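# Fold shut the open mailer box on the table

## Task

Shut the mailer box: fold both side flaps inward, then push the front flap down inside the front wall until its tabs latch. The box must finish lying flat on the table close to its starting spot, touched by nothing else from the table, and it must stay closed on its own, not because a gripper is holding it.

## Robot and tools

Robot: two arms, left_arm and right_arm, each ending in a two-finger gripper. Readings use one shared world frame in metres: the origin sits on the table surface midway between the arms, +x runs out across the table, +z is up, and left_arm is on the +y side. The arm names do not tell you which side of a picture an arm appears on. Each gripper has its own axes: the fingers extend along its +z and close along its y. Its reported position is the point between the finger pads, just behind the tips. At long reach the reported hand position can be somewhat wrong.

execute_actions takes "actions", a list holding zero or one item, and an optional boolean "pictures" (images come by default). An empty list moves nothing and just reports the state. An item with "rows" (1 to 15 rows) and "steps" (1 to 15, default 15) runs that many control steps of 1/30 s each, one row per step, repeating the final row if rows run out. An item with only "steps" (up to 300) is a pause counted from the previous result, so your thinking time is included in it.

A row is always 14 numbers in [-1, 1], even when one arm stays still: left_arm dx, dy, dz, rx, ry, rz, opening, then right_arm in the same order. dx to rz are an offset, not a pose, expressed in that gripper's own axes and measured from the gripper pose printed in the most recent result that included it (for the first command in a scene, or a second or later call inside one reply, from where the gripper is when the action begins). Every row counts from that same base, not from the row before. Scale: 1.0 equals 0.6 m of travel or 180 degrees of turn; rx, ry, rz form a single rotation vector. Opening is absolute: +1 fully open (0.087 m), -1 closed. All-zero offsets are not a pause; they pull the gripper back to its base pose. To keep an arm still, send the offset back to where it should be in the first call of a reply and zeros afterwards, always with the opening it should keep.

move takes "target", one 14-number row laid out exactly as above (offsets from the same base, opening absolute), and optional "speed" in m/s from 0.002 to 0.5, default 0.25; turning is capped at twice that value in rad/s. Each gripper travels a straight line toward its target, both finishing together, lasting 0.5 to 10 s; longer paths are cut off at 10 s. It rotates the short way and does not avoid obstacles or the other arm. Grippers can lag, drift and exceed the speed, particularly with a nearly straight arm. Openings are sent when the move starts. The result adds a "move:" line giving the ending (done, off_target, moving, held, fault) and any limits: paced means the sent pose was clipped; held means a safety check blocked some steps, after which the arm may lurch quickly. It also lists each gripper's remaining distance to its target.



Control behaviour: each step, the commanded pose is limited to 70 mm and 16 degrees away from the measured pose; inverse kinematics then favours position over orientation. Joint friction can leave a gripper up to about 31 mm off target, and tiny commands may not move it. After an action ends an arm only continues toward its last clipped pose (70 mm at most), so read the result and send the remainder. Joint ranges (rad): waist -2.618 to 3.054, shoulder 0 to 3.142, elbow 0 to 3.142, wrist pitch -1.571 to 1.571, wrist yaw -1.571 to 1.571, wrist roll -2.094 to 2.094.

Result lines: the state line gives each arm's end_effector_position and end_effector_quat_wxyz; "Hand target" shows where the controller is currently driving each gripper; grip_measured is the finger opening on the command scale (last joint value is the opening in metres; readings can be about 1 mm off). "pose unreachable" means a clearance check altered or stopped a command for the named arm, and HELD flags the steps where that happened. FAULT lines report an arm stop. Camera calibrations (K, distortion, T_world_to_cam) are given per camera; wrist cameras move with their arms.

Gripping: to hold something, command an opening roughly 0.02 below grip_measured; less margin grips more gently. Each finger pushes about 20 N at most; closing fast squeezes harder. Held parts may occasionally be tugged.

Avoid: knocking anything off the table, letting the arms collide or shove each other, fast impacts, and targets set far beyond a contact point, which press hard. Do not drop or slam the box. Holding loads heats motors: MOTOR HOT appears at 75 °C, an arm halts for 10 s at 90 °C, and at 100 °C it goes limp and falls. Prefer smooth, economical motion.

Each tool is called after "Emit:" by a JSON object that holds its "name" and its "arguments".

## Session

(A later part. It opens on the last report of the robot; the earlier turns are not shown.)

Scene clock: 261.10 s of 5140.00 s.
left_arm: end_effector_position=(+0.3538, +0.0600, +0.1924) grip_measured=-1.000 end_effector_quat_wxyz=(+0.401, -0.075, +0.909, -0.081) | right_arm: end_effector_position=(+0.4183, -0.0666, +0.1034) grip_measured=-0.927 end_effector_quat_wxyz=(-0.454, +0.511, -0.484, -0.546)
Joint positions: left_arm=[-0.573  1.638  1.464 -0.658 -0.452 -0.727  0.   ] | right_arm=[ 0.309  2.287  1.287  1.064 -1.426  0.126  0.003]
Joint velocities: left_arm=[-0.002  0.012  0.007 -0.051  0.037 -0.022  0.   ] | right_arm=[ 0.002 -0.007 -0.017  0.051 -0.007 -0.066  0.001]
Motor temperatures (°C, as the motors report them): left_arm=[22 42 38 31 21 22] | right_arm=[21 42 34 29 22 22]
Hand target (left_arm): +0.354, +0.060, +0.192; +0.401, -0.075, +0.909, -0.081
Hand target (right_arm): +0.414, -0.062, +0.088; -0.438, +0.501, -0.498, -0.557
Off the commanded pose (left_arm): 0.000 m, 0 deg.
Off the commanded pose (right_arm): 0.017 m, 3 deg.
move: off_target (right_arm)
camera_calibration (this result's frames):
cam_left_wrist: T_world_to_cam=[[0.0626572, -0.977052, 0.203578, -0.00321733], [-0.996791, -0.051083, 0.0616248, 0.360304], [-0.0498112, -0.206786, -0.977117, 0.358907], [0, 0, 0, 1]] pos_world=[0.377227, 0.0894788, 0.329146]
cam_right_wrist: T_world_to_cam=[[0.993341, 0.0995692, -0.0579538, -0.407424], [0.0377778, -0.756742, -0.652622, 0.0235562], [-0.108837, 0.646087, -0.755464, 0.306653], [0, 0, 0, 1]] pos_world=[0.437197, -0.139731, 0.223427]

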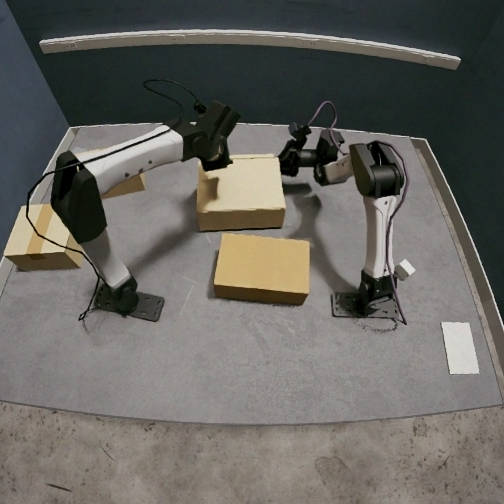

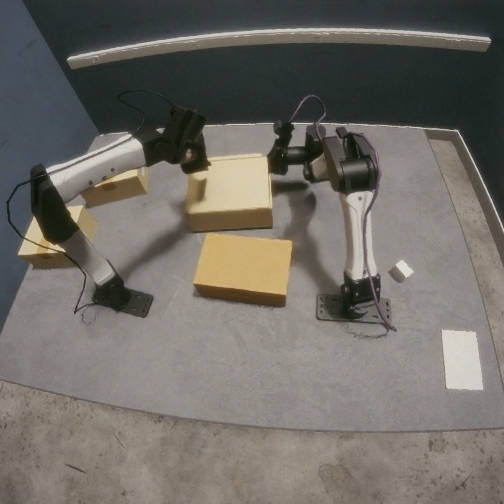

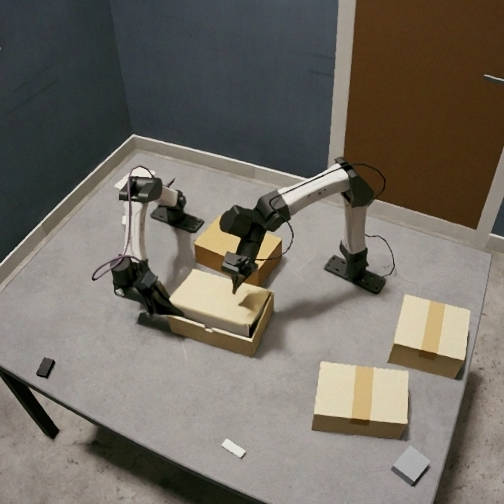

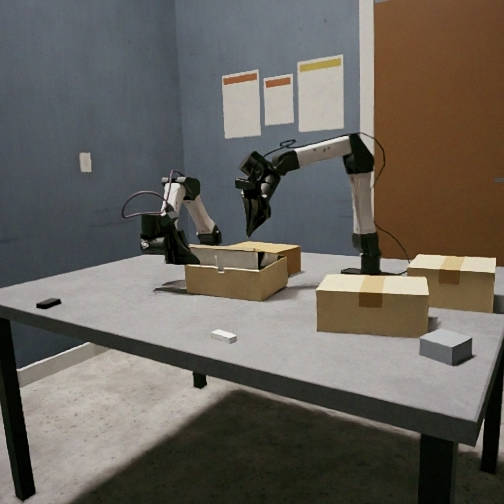

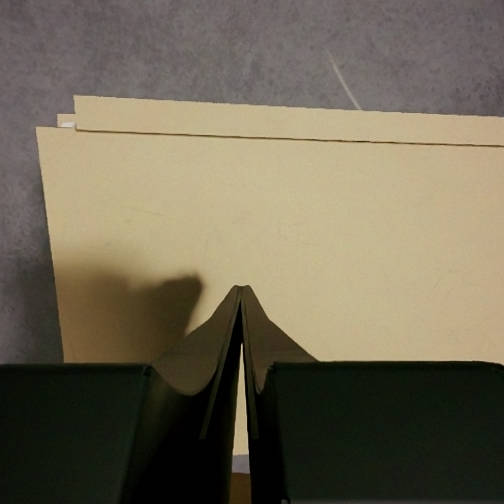

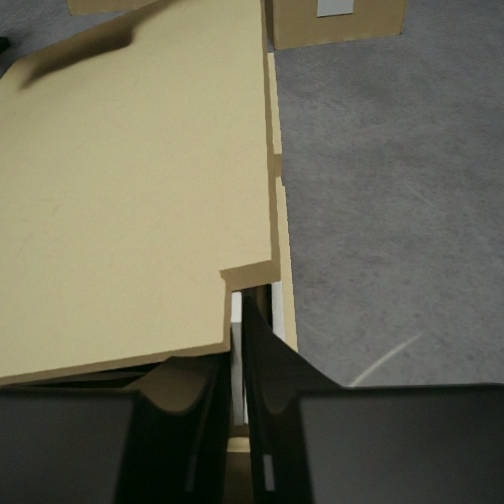

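Emit:
{"name": "move", "arguments": {"target": [0.08,0,0.075,0,0,0,-1, 0,0,0,0,0,0,-1], "speed": 0.08}}

Emit:
{"name": "move", "arguments": {"target": [0,0,0,0,0,0,-1, -0.015,0,0,0,0,0,-0.4], "speed": 0.05}}

Emit:
{"name": "move", "arguments": {"target": [0,0,0,0,0,0,-1, 0,0,-0.13,0,0,0,-0.4], "speed": 0.08}}

Scene clock: 266.13 s of 5140.00 s.
left_arm: end_effector_position=(+0.3590, +0.0515, +0.1491) grip_measured=-1.000 end_effector_quat_wxyz=(+0.415, -0.080, +0.903, -0.084) | right_arm: end_effector_position=(+0.4206, -0.0676, +0.1041) grip_measured=-0.927 end_effector_quat_wxyz=(-0.461, +0.513, -0.482, -0.541)
Joint positions: left_arm=[-0.589  1.661  1.3   -0.448 -0.48  -0.739  0.   ] | right_arm=[ 0.306  2.288  1.287  1.073 -1.421  0.121  0.003]
Joint velocities: left_arm=[ 0.002  0.007 -0.002 -0.022  0.022  0.022  0.   ] | right_arm=[-0.012 -0.007  0.002 -0.037 -0.022 -0.081 -0.   ]
Motor temperatures (°C, as the motors report them): left_arm=[22 42 38 31 21 22] | right_arm=[21 42 34 29 22 22]
Hand target (left_arm): +0.355, +0.047, +0.128; +0.401, -0.075, +0.910, -0.080
Hand target (right_arm): +0.418, -0.067, +0.103; -0.454, +0.511, -0.484, -0.546
Off the commanded pose (left_arm): 0.022 m, 2 deg.
Off the commanded pose (right_arm): 0.003 m, 1 deg.
After step 90, 0.87 s passed at rest.
move: off_target (left_arm)
camera_calibration (this result's frames):
cam_left_wrist: T_world_to_cam=[[0.0667411, -0.974388, 0.214743, -0.00631646], [-0.997587, -0.0610378, 0.0330886, 0.372822], [-0.0191337, -0.216433, -0.97611, 0.304495], [0, 0, 0, 1]] pos_world=[0.37817, 0.0825043, 0.286241]
cam_right_wrist: T_world_to_cam=[[0.994827, 0.0917261, -0.0436543, -0.412196], [0.040885, -0.754929, -0.654531, 0.0222075], [-0.0929935, 0.649361, -0.754773, 0.301625], [0, 0, 0, 1]] pos_world=[0.437205, -0.141289, 0.2242]

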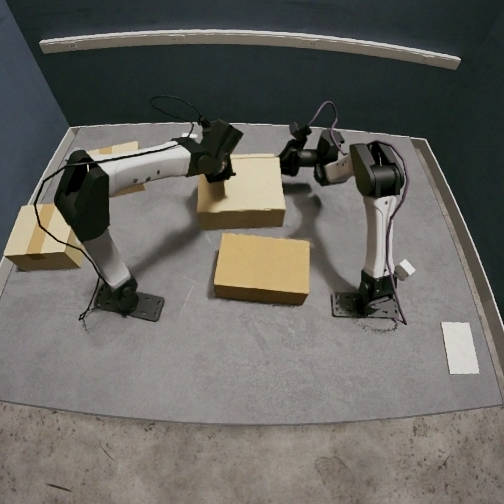

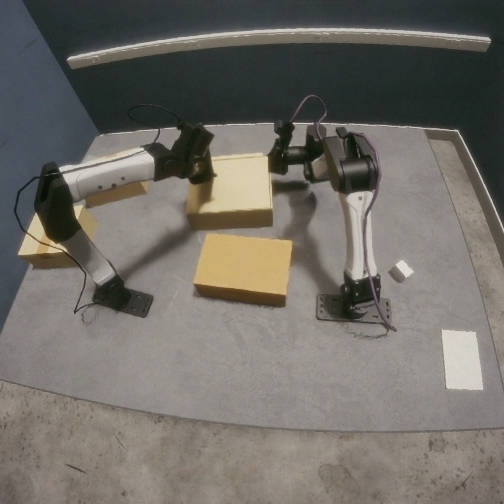

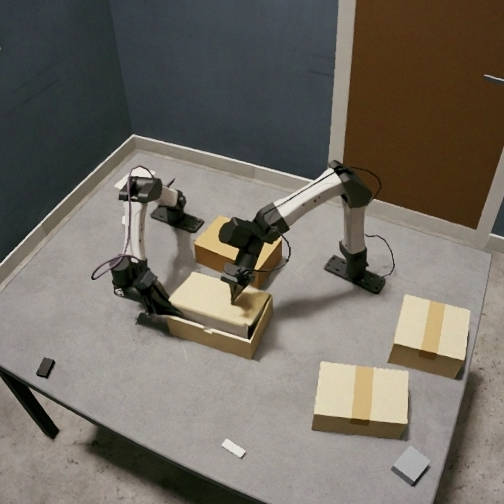

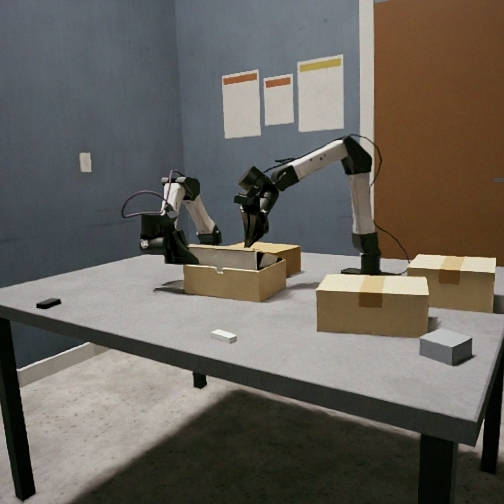

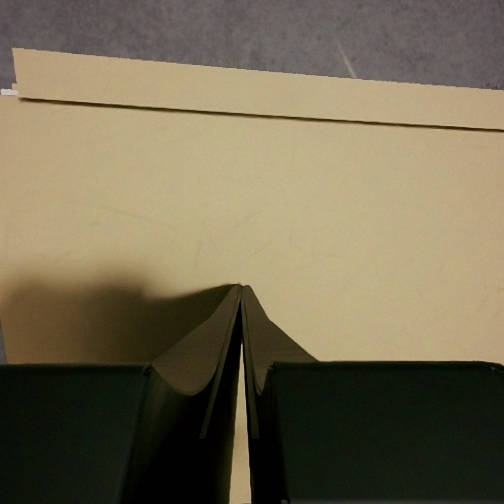

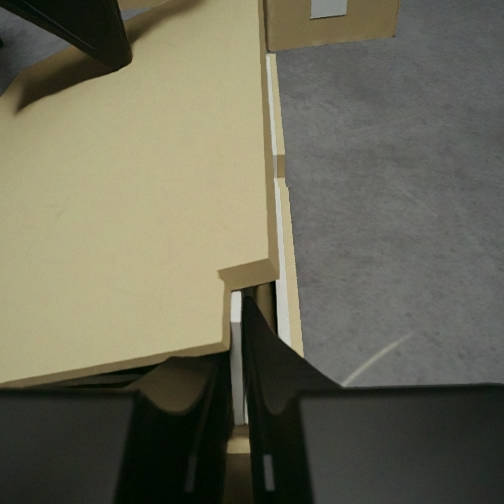

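Scene clock: 266.83 s of 5140.00 s.
left_arm: end_effector_position=(+0.3596, +0.0526, +0.1511) grip_measured=-1.000 end_effector_quat_wxyz=(+0.418, -0.081, +0.901, -0.083) | right_arm: end_effector_position=(+0.4220, -0.0691, +0.1036) grip_measured=-0.400 end_effector_quat_wxyz=(-0.461, +0.510, -0.485, -0.541)
Joint positions: left_arm=[-0.589  1.658  1.3   -0.448 -0.487 -0.738  0.   ] | right_arm=[ 0.302  2.288  1.287  1.067 -1.418  0.121  0.026]
Joint velocities: left_arm=[ 0.002 -0.012  0.007 -0.007  0.066  0.022  0.   ] | right_arm=[-0.002 -0.017 -0.002  0.11  -0.022  0.022 -0.001]
Motor temperatures (°C, as the motors report them): left_arm=[22 42 38 31 21 22] | right_arm=[21 42 34 29 22 22]
Hand target (left_arm): +0.359, +0.052, +0.149; +0.415, -0.080, +0.903, -0.084
Hand target (right_arm): +0.421, -0.068, +0.113; -0.461, +0.512, -0.481, -0.542
Off the commanded pose (left_arm): 0.002 m, 0 deg.
Off the commanded pose (right_arm): 0.010 m, 1 deg.
move: done
camera_calibration (this result's frames):
cam_left_wrist: T_world_to_cam=[[0.0694085, -0.974425, 0.213726, -0.00649811], [-0.997524, -0.0653531, 0.0259907, 0.374736], [-0.0113583, -0.215, -0.976548, 0.303894], [0, 0, 0, 1]] pos_world=[0.37771, 0.0834955, 0.288416]
cam_right_wrist: T_world_to_cam=[[0.995155, 0.0848376, -0.0496986, -0.413489], [0.031808, -0.756067, -0.653721, 0.0242712], [-0.0930356, 0.648973, -0.755102, 0.302372], [0, 0, 0, 1]] pos_world=[0.438845, -0.142801, 0.223638]

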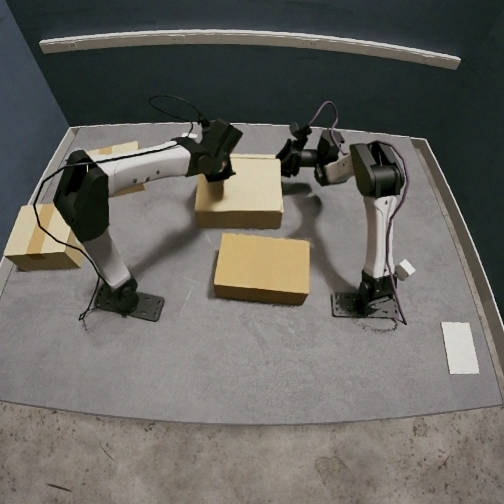

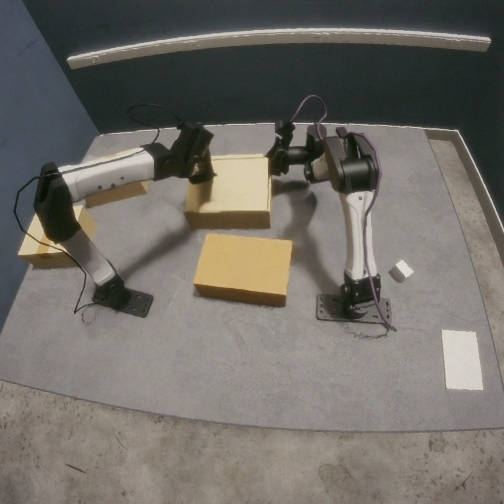

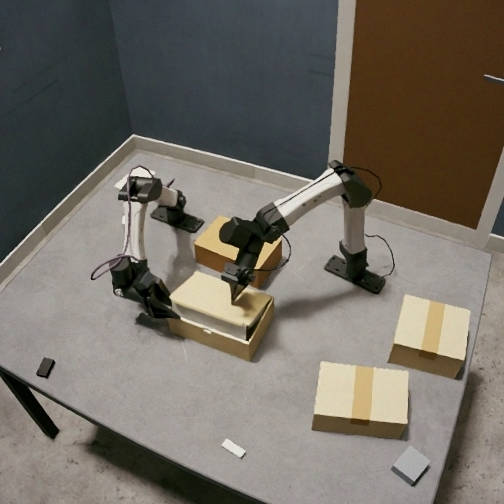

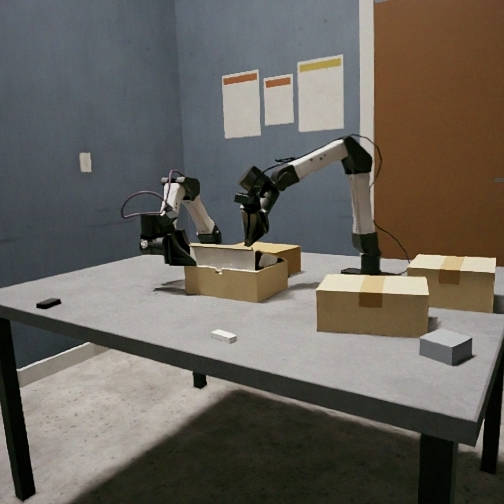

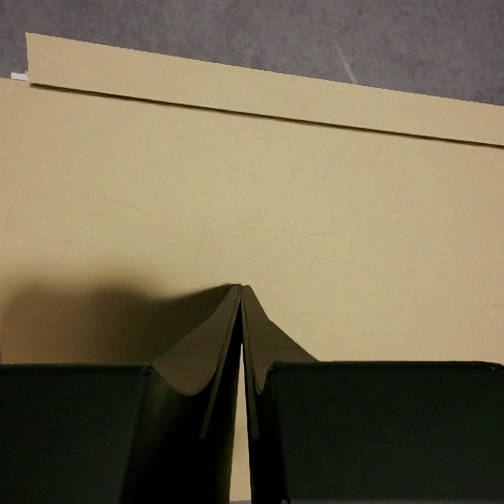

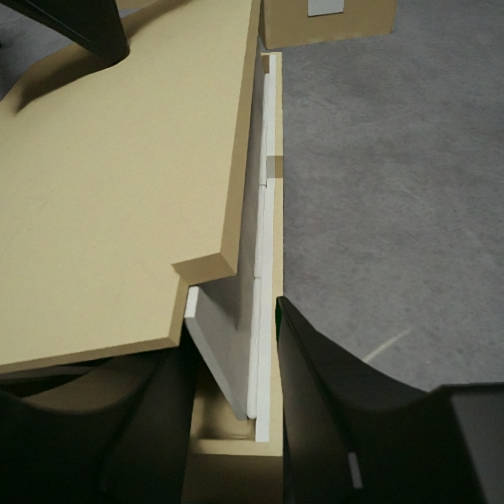

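Scene clock: 268.17 s of 5140.00 s.
left_arm: end_effector_position=(+0.3597, +0.0528, +0.1512) grip_measured=-1.000 end_effector_quat_wxyz=(+0.418, -0.081, +0.901, -0.082) | right_arm: end_effector_position=(+0.4338, -0.1442, +0.0986) grip_measured=-0.400 end_effector_quat_wxyz=(-0.460, +0.505, -0.495, -0.537)
Joint positions: left_arm=[-0.589  1.658  1.3   -0.448 -0.488 -0.738  0.   ] | right_arm=[ 0.133  2.288  1.265  1.097 -1.57   0.142  0.026]
Joint velocities: left_arm=[-0.012 -0.007 -0.002 -0.051  0.022 -0.051  0.   ] | right_arm=[-0.017  0.007  0.002 -0.037 -0.066  0.007 -0.001]
Motor temperatures (°C, as the motors report them): left_arm=[22 42 38 31 21 22] | right_arm=[21 43 33 29 22 22]
Hand target (left_arm): +0.360, +0.053, +0.151; +0.418, -0.081, +0.901, -0.083
Hand target (right_arm): +0.430, -0.146, +0.103; -0.461, +0.509, -0.491, -0.536
Off the commanded pose (left_arm): 0.000 m, 0 deg.
Off the commanded pose (right_arm): 0.006 m, 1 deg.
joint sent to its limit (right arm) — the command would take joint 5 (wrist yaw) past its lower limit, so that joint was sent only as far as its limit.
move: done
camera_calibration (this result's frames):
cam_left_wrist: T_world_to_cam=[[0.0698432, -0.974473, 0.213362, -0.00649717], [-0.997499, -0.065891, 0.0255876, 0.374888], [-0.0108758, -0.214616, -0.976638, 0.30377], [0, 0, 0, 1]] pos_world=[0.377708, 0.0835643, 0.288467]
cam_right_wrist: T_world_to_cam=[[0.995829, 0.0668704, -0.062068, -0.420773], [0.0110433, -0.763641, -0.645546, -0.0290165], [-0.0905657, 0.642168, -0.761195, 0.347017], [0, 0, 0, 1]] pos_world=[0.450766, -0.216864, 0.219299]

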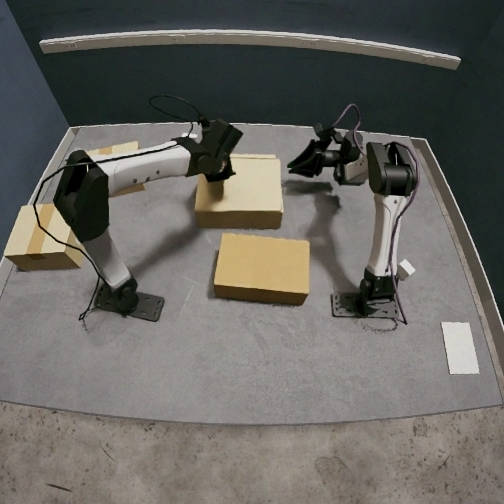

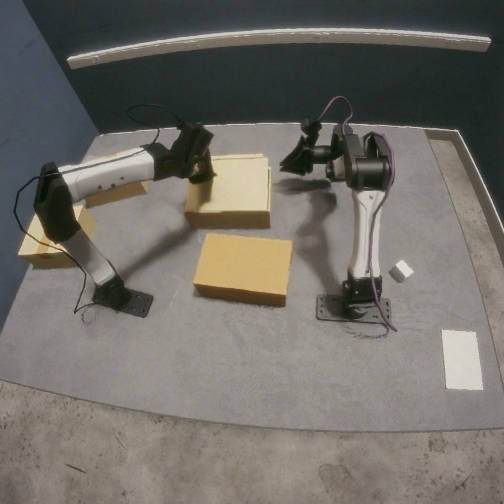

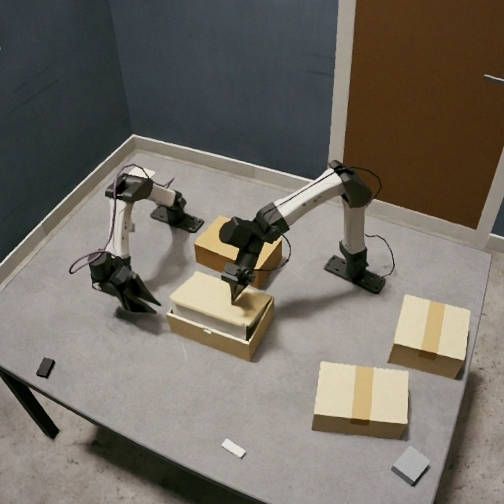

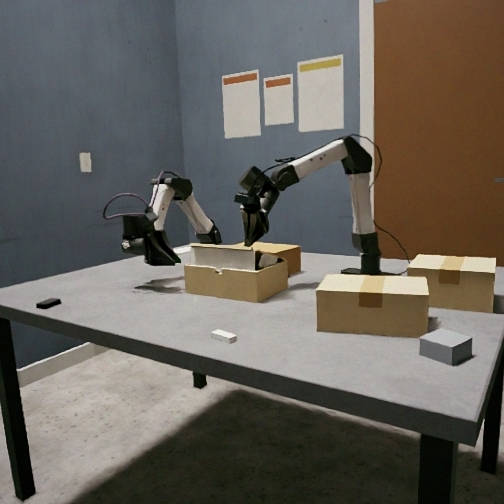

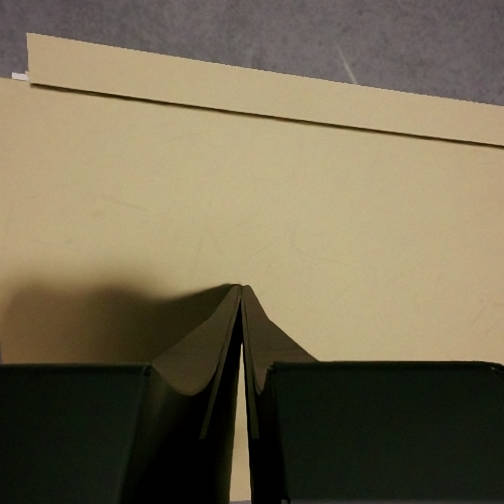

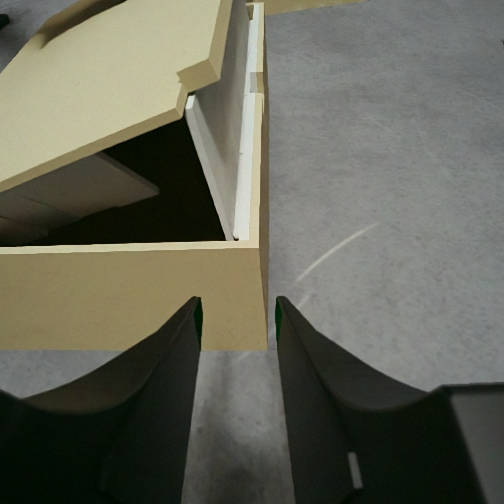

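Emit:
{"name": "move", "arguments": {"target": [0.07,0.02,0.06,0,0,0,-1,0,0,0,0,0,0,-0.4], "speed": 0.05}}

Scene clock: 276.50 s of 5140.00 s.
left_arm: end_effector_position=(+0.3660, +0.0484, +0.1176) grip_measured=-1.000 end_effector_quat_wxyz=(+0.436, -0.089, +0.890, -0.098) | right_arm: end_effector_position=(+0.4335, -0.1443, +0.0986) grip_measured=-0.400 end_effector_quat_wxyz=(-0.459, +0.505, -0.495, -0.538)
Joint positions: left_arm=[-0.589  1.681  1.157 -0.229 -0.495 -0.738  0.   ] | right_arm=[ 0.133  2.288  1.265  1.097 -1.572  0.142  0.026]
Joint velocities: left_arm=[-0.022 -0.007  0.007 -0.066  0.007  0.037  0.   ] | right_arm=[ 0.002 -0.007 -0.017 -0.051  0.037 -0.022  0.   ]
Motor temperatures (°C, as the motors report them): left_arm=[22 41 38 31 21 22] | right_arm=[21 44 33 29 22 22]
Hand target (left_arm): +0.359, +0.053, +0.095; +0.418, -0.082, +0.901, -0.082
Hand target (right_arm): +0.434, -0.144, +0.099; -0.460, +0.505, -0.495, -0.537
Off the commanded pose (left_arm): 0.024 m, 3 deg.
Off the commanded pose (right_arm): 0.000 m, 0 deg.
After step 90, 3.93 s passed at rest.
move: off_target (left_arm)
camera_calibration (this result's frames):
cam_left_wrist: T_world_to_cam=[[0.0650696, -0.966675, 0.247601, -0.00666248], [-0.997417, -0.0705703, -0.0133968, 0.38649], [0.0304236, -0.246089, -0.96877, 0.255652], [0, 0, 0, 1]] pos_world=[0.378147, 0.0837476, 0.254496]
cam_right_wrist: T_world_to_cam=[[0.995701, 0.0687557, -0.0620652, -0.420114], [0.012504, -0.76371, -0.645438, -0.0297136], [-0.0917774, 0.641888, -0.761287, 0.347488], [0, 0, 0, 1]] pos_world=[0.450571, -0.216855, 0.219285]

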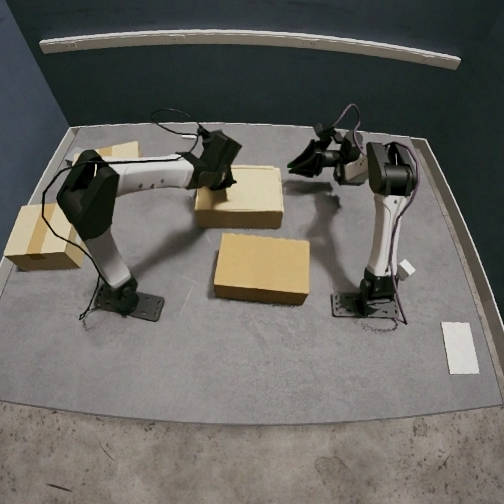

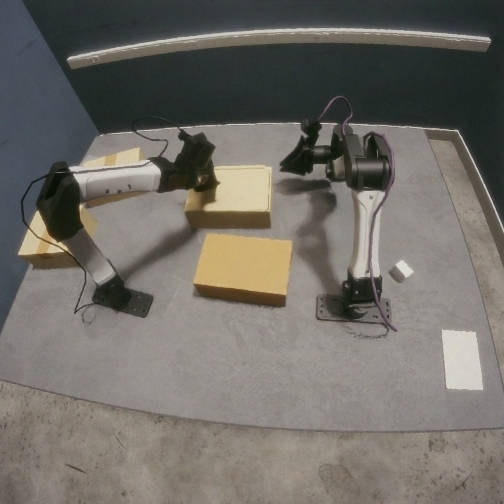

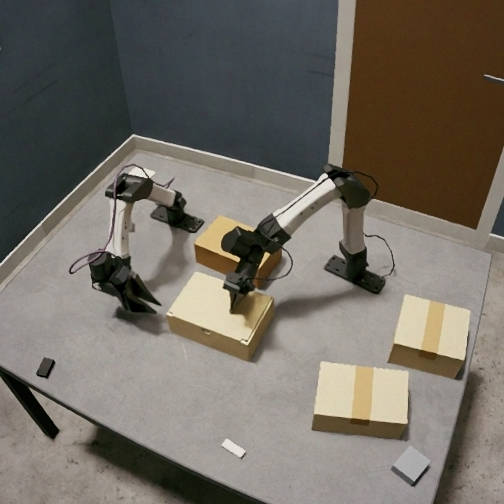

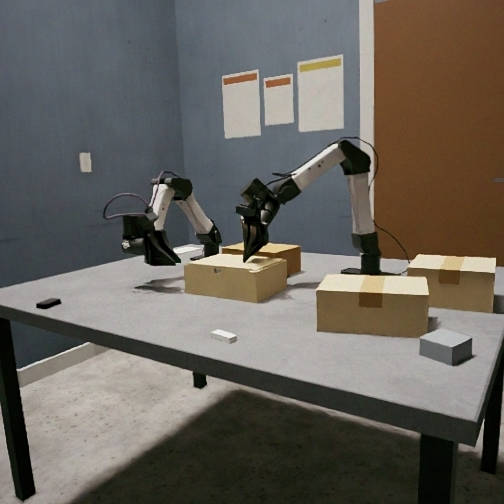

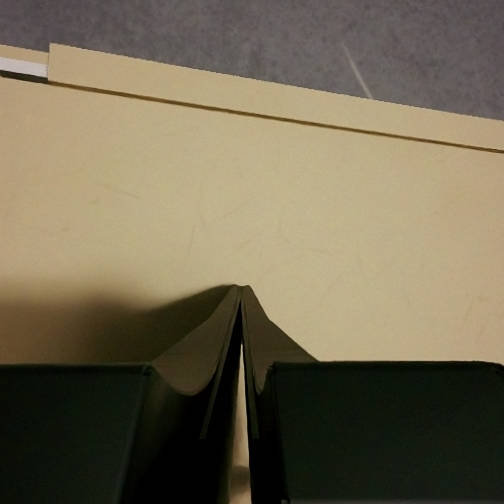

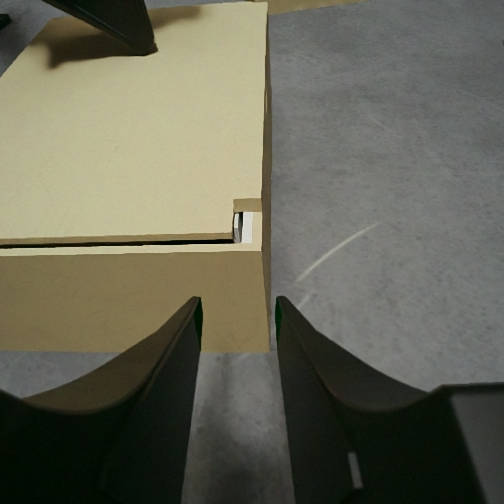

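Looks closed. Lift away.

Emit:
{"name": "move", "arguments": {"target": [-0.12,-0.035,-0.105,0,0,0,-1,-0.05,0,-0.1,0,0,0,-0.4], "speed": 0.1}}

Scene clock: 279.97 s of 5140.00 s.
left_arm: end_effector_position=(+0.3637, +0.0507, +0.2137) grip_measured=-1.000 end_effector_quat_wxyz=(+0.439, -0.090, +0.888, -0.102) | right_arm: end_effector_position=(+0.4457, -0.2012, +0.1239) grip_measured=-0.400 end_effector_quat_wxyz=(+0.496, -0.475, +0.524, +0.504)
Joint positions: left_arm=[-0.589  1.625  1.474 -0.588 -0.495 -0.738  0.   ] | right_arm=[ 0.003  2.196  1.213  1.097 -1.572  0.172  0.026]
Joint velocities: left_arm=[ 0.012 -0.002 -0.027 -0.066  0.066  0.007  0.   ] | right_arm=[-0.007  0.007  0.002 -0.037  0.022  0.022 -0.   ]
Motor temperatures (°C, as the motors report them): left_arm=[22 41 38 31 21 22] | right_arm=[21 44 33 29 22 22]
Hand target (left_arm): +0.361, +0.052, +0.216; +0.436, -0.089, +0.890, -0.098
Hand target (right_arm): +0.441, -0.203, +0.128; +0.493, -0.473, +0.526, +0.507
Off the commanded pose (left_arm): 0.003 m, 1 deg.
Off the commanded pose (right_arm): 0.007 m, 7 deg.
joint sent to its limit (right arm) — the command would take joint 5 (wrist yaw) past its lower limit, so that joint was sent only as far as its limit.
move: off_target (right_arm)
camera_calibration (this result's frames):
cam_left_wrist: T_world_to_cam=[[0.062919, -0.964458, 0.256637, -0.0294096], [-0.997225, -0.0710056, -0.0223566, 0.387539], [0.0397847, -0.254518, -0.966249, 0.345844], [0, 0, 0, 1]] pos_world=[0.374555, 0.0871767, 0.350383]
cam_right_wrist: T_world_to_cam=[[0.996812, -0.061023, -0.0514009, -0.454793], [-0.0797854, -0.759241, -0.645901, -0.0149057], [0.000389117, 0.647943, -0.761689, 0.364583], [0, 0, 0, 1]] pos_world=[0.452012, -0.275298, 0.244694]

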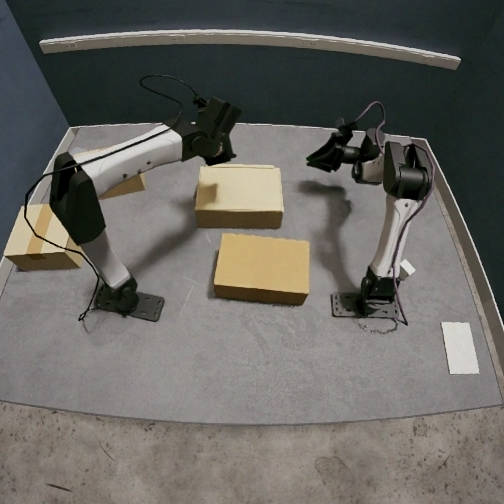

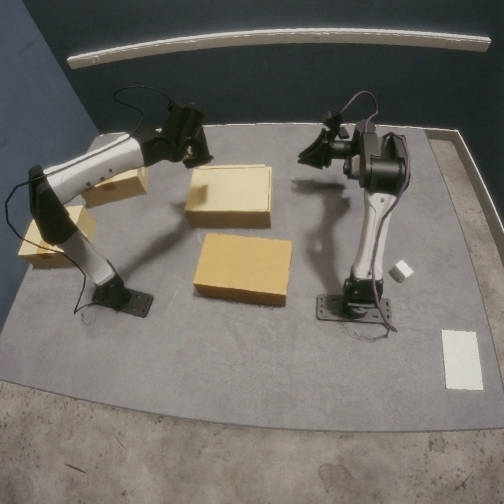

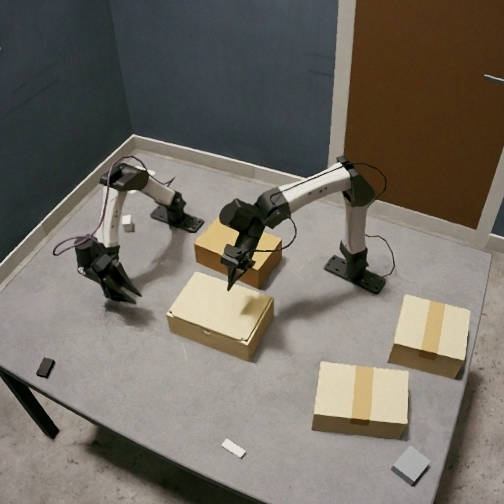

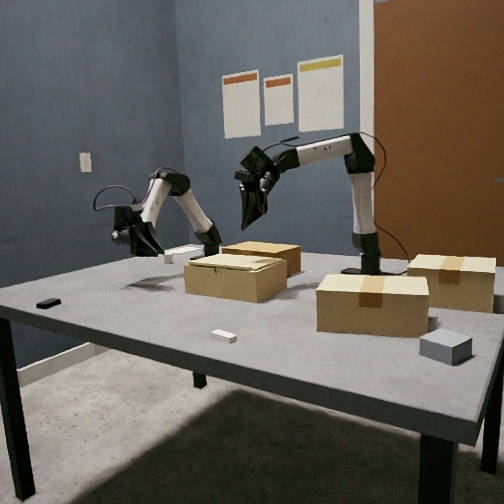

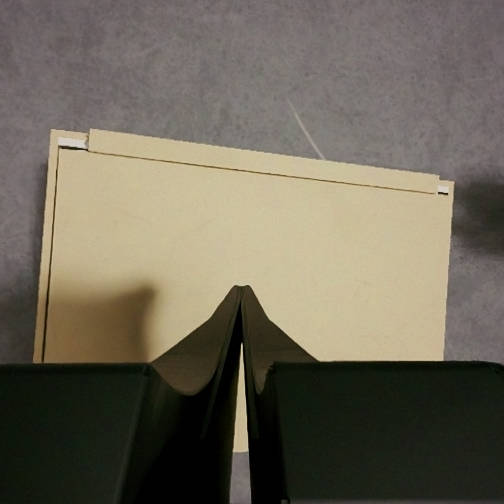

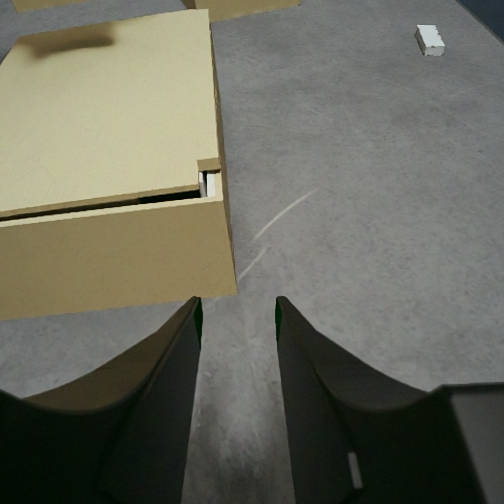

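Small gap; check it's stable.

Emit:
{"name": "wait", "arguments": {"seconds": 3}}

Scene clock: 284.07 s of 5140.00 s.
left_arm: end_effector_position=(+0.3635, +0.0508, +0.2135) grip_measured=-1.000 end_effector_quat_wxyz=(+0.439, -0.090, +0.888, -0.101) | right_arm: end_effector_position=(+0.4457, -0.2012, +0.1239) grip_measured=-0.400 end_effector_quat_wxyz=(+0.496, -0.475, +0.524, +0.504)
Joint positions: left_arm=[-0.589  1.625  1.474 -0.59  -0.495 -0.738  0.   ] | right_arm=[ 0.003  2.196  1.213  1.097 -1.572  0.172  0.026]
Joint velocities: left_arm=[-0.027 -0.022  0.022 -0.022 -0.066 -0.037  0.   ] | right_arm=[ 0.022  0.007  0.002 -0.066 -0.066 -0.066  0.001]
Motor temperatures (°C, as the motors report them): left_arm=[22 41 38 31 21 22] | right_arm=[21 45 33 29 22 22]
Hand target (left_arm): +0.361, +0.052, +0.216; +0.436, -0.089, +0.890, -0.098
Hand target (right_arm): +0.441, -0.203, +0.128; +0.493, -0.473, +0.526, +0.507
Off the commanded pose (left_arm): 0.003 m, 1 deg.
Off the commanded pose (right_arm): 0.007 m, 7 deg.
Steps of this call (steps 1 to 90: nothing new was sent; then 1.10 s passed at rest). Readings (end_effector_position):
1: left_arm (+0.3636, +0.0507, +0.2137) | right_arm (+0.4457, -0.2012, +0.1239)
2: left_arm (+0.3636, +0.0507, +0.2136) | right_arm (+0.4457, -0.2012, +0.1239)
4: left_arm (+0.3635, +0.0508, +0.2135) | right_arm (+0.4457, -0.2012, +0.1239)
8: left_arm (+0.3635, +0.0508, +0.2135) | right_arm (+0.4457, -0.2012, +0.1239)
90: the state above
camera_calibration (this result's frames):
cam_left_wrist: T_world_to_cam=[[0.0632029, -0.964726, 0.255556, -0.0290058], [-0.99725, -0.0709827, -0.0213253, 0.387129], [0.0387131, -0.253505, -0.966559, 0.346073], [0, 0, 0, 1]] pos_world=[0.3745, 0.0872283, 0.350168]
cam_right_wrist: T_world_to_cam=[[0.996773, -0.0610215, -0.0521627, -0.454649], [-0.0802779, -0.759221, -0.645863, -0.0146871], [-0.000191426, 0.647966, -0.761669, 0.364844], [0, 0, 0, 1]] pos_world=[0.452072, -0.275301, 0.244689]

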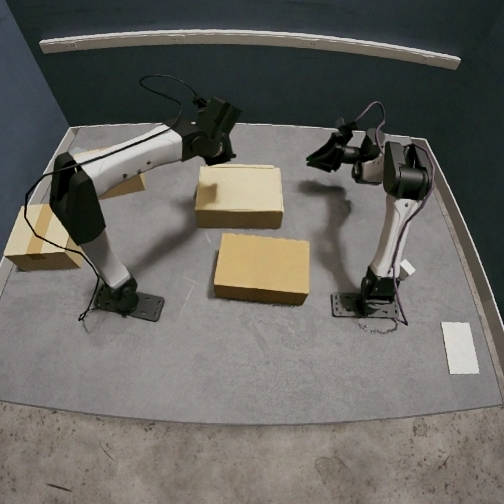

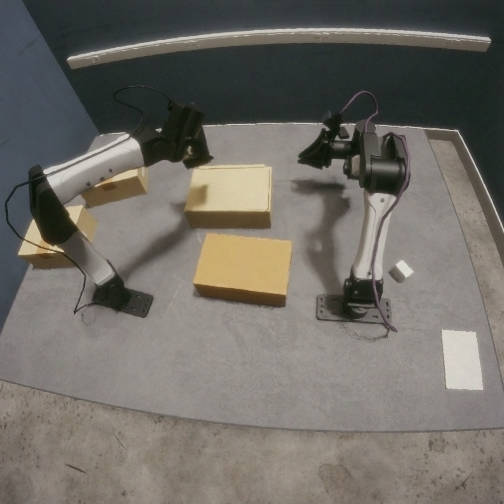

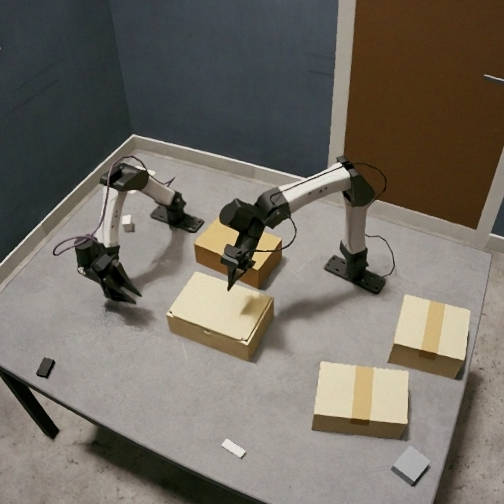

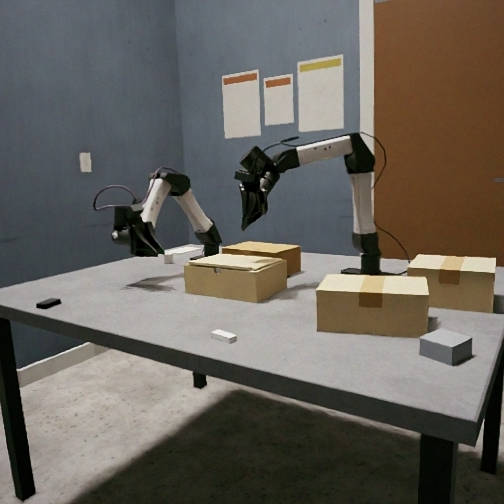

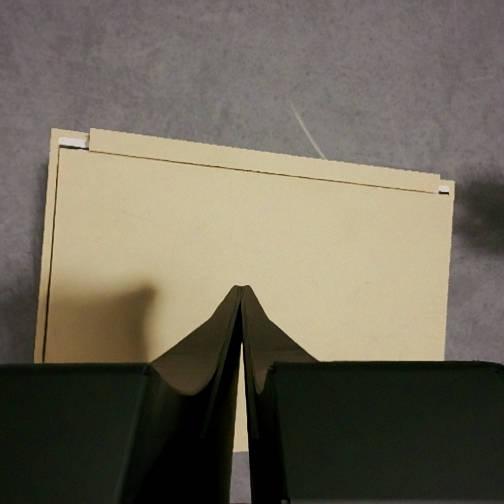

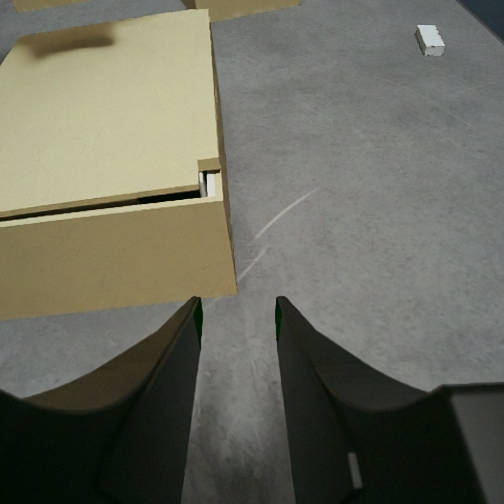

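Emit:
{"name": "finished_scene", "arguments": {"scene": 2}}

The scene is finished: the task was done.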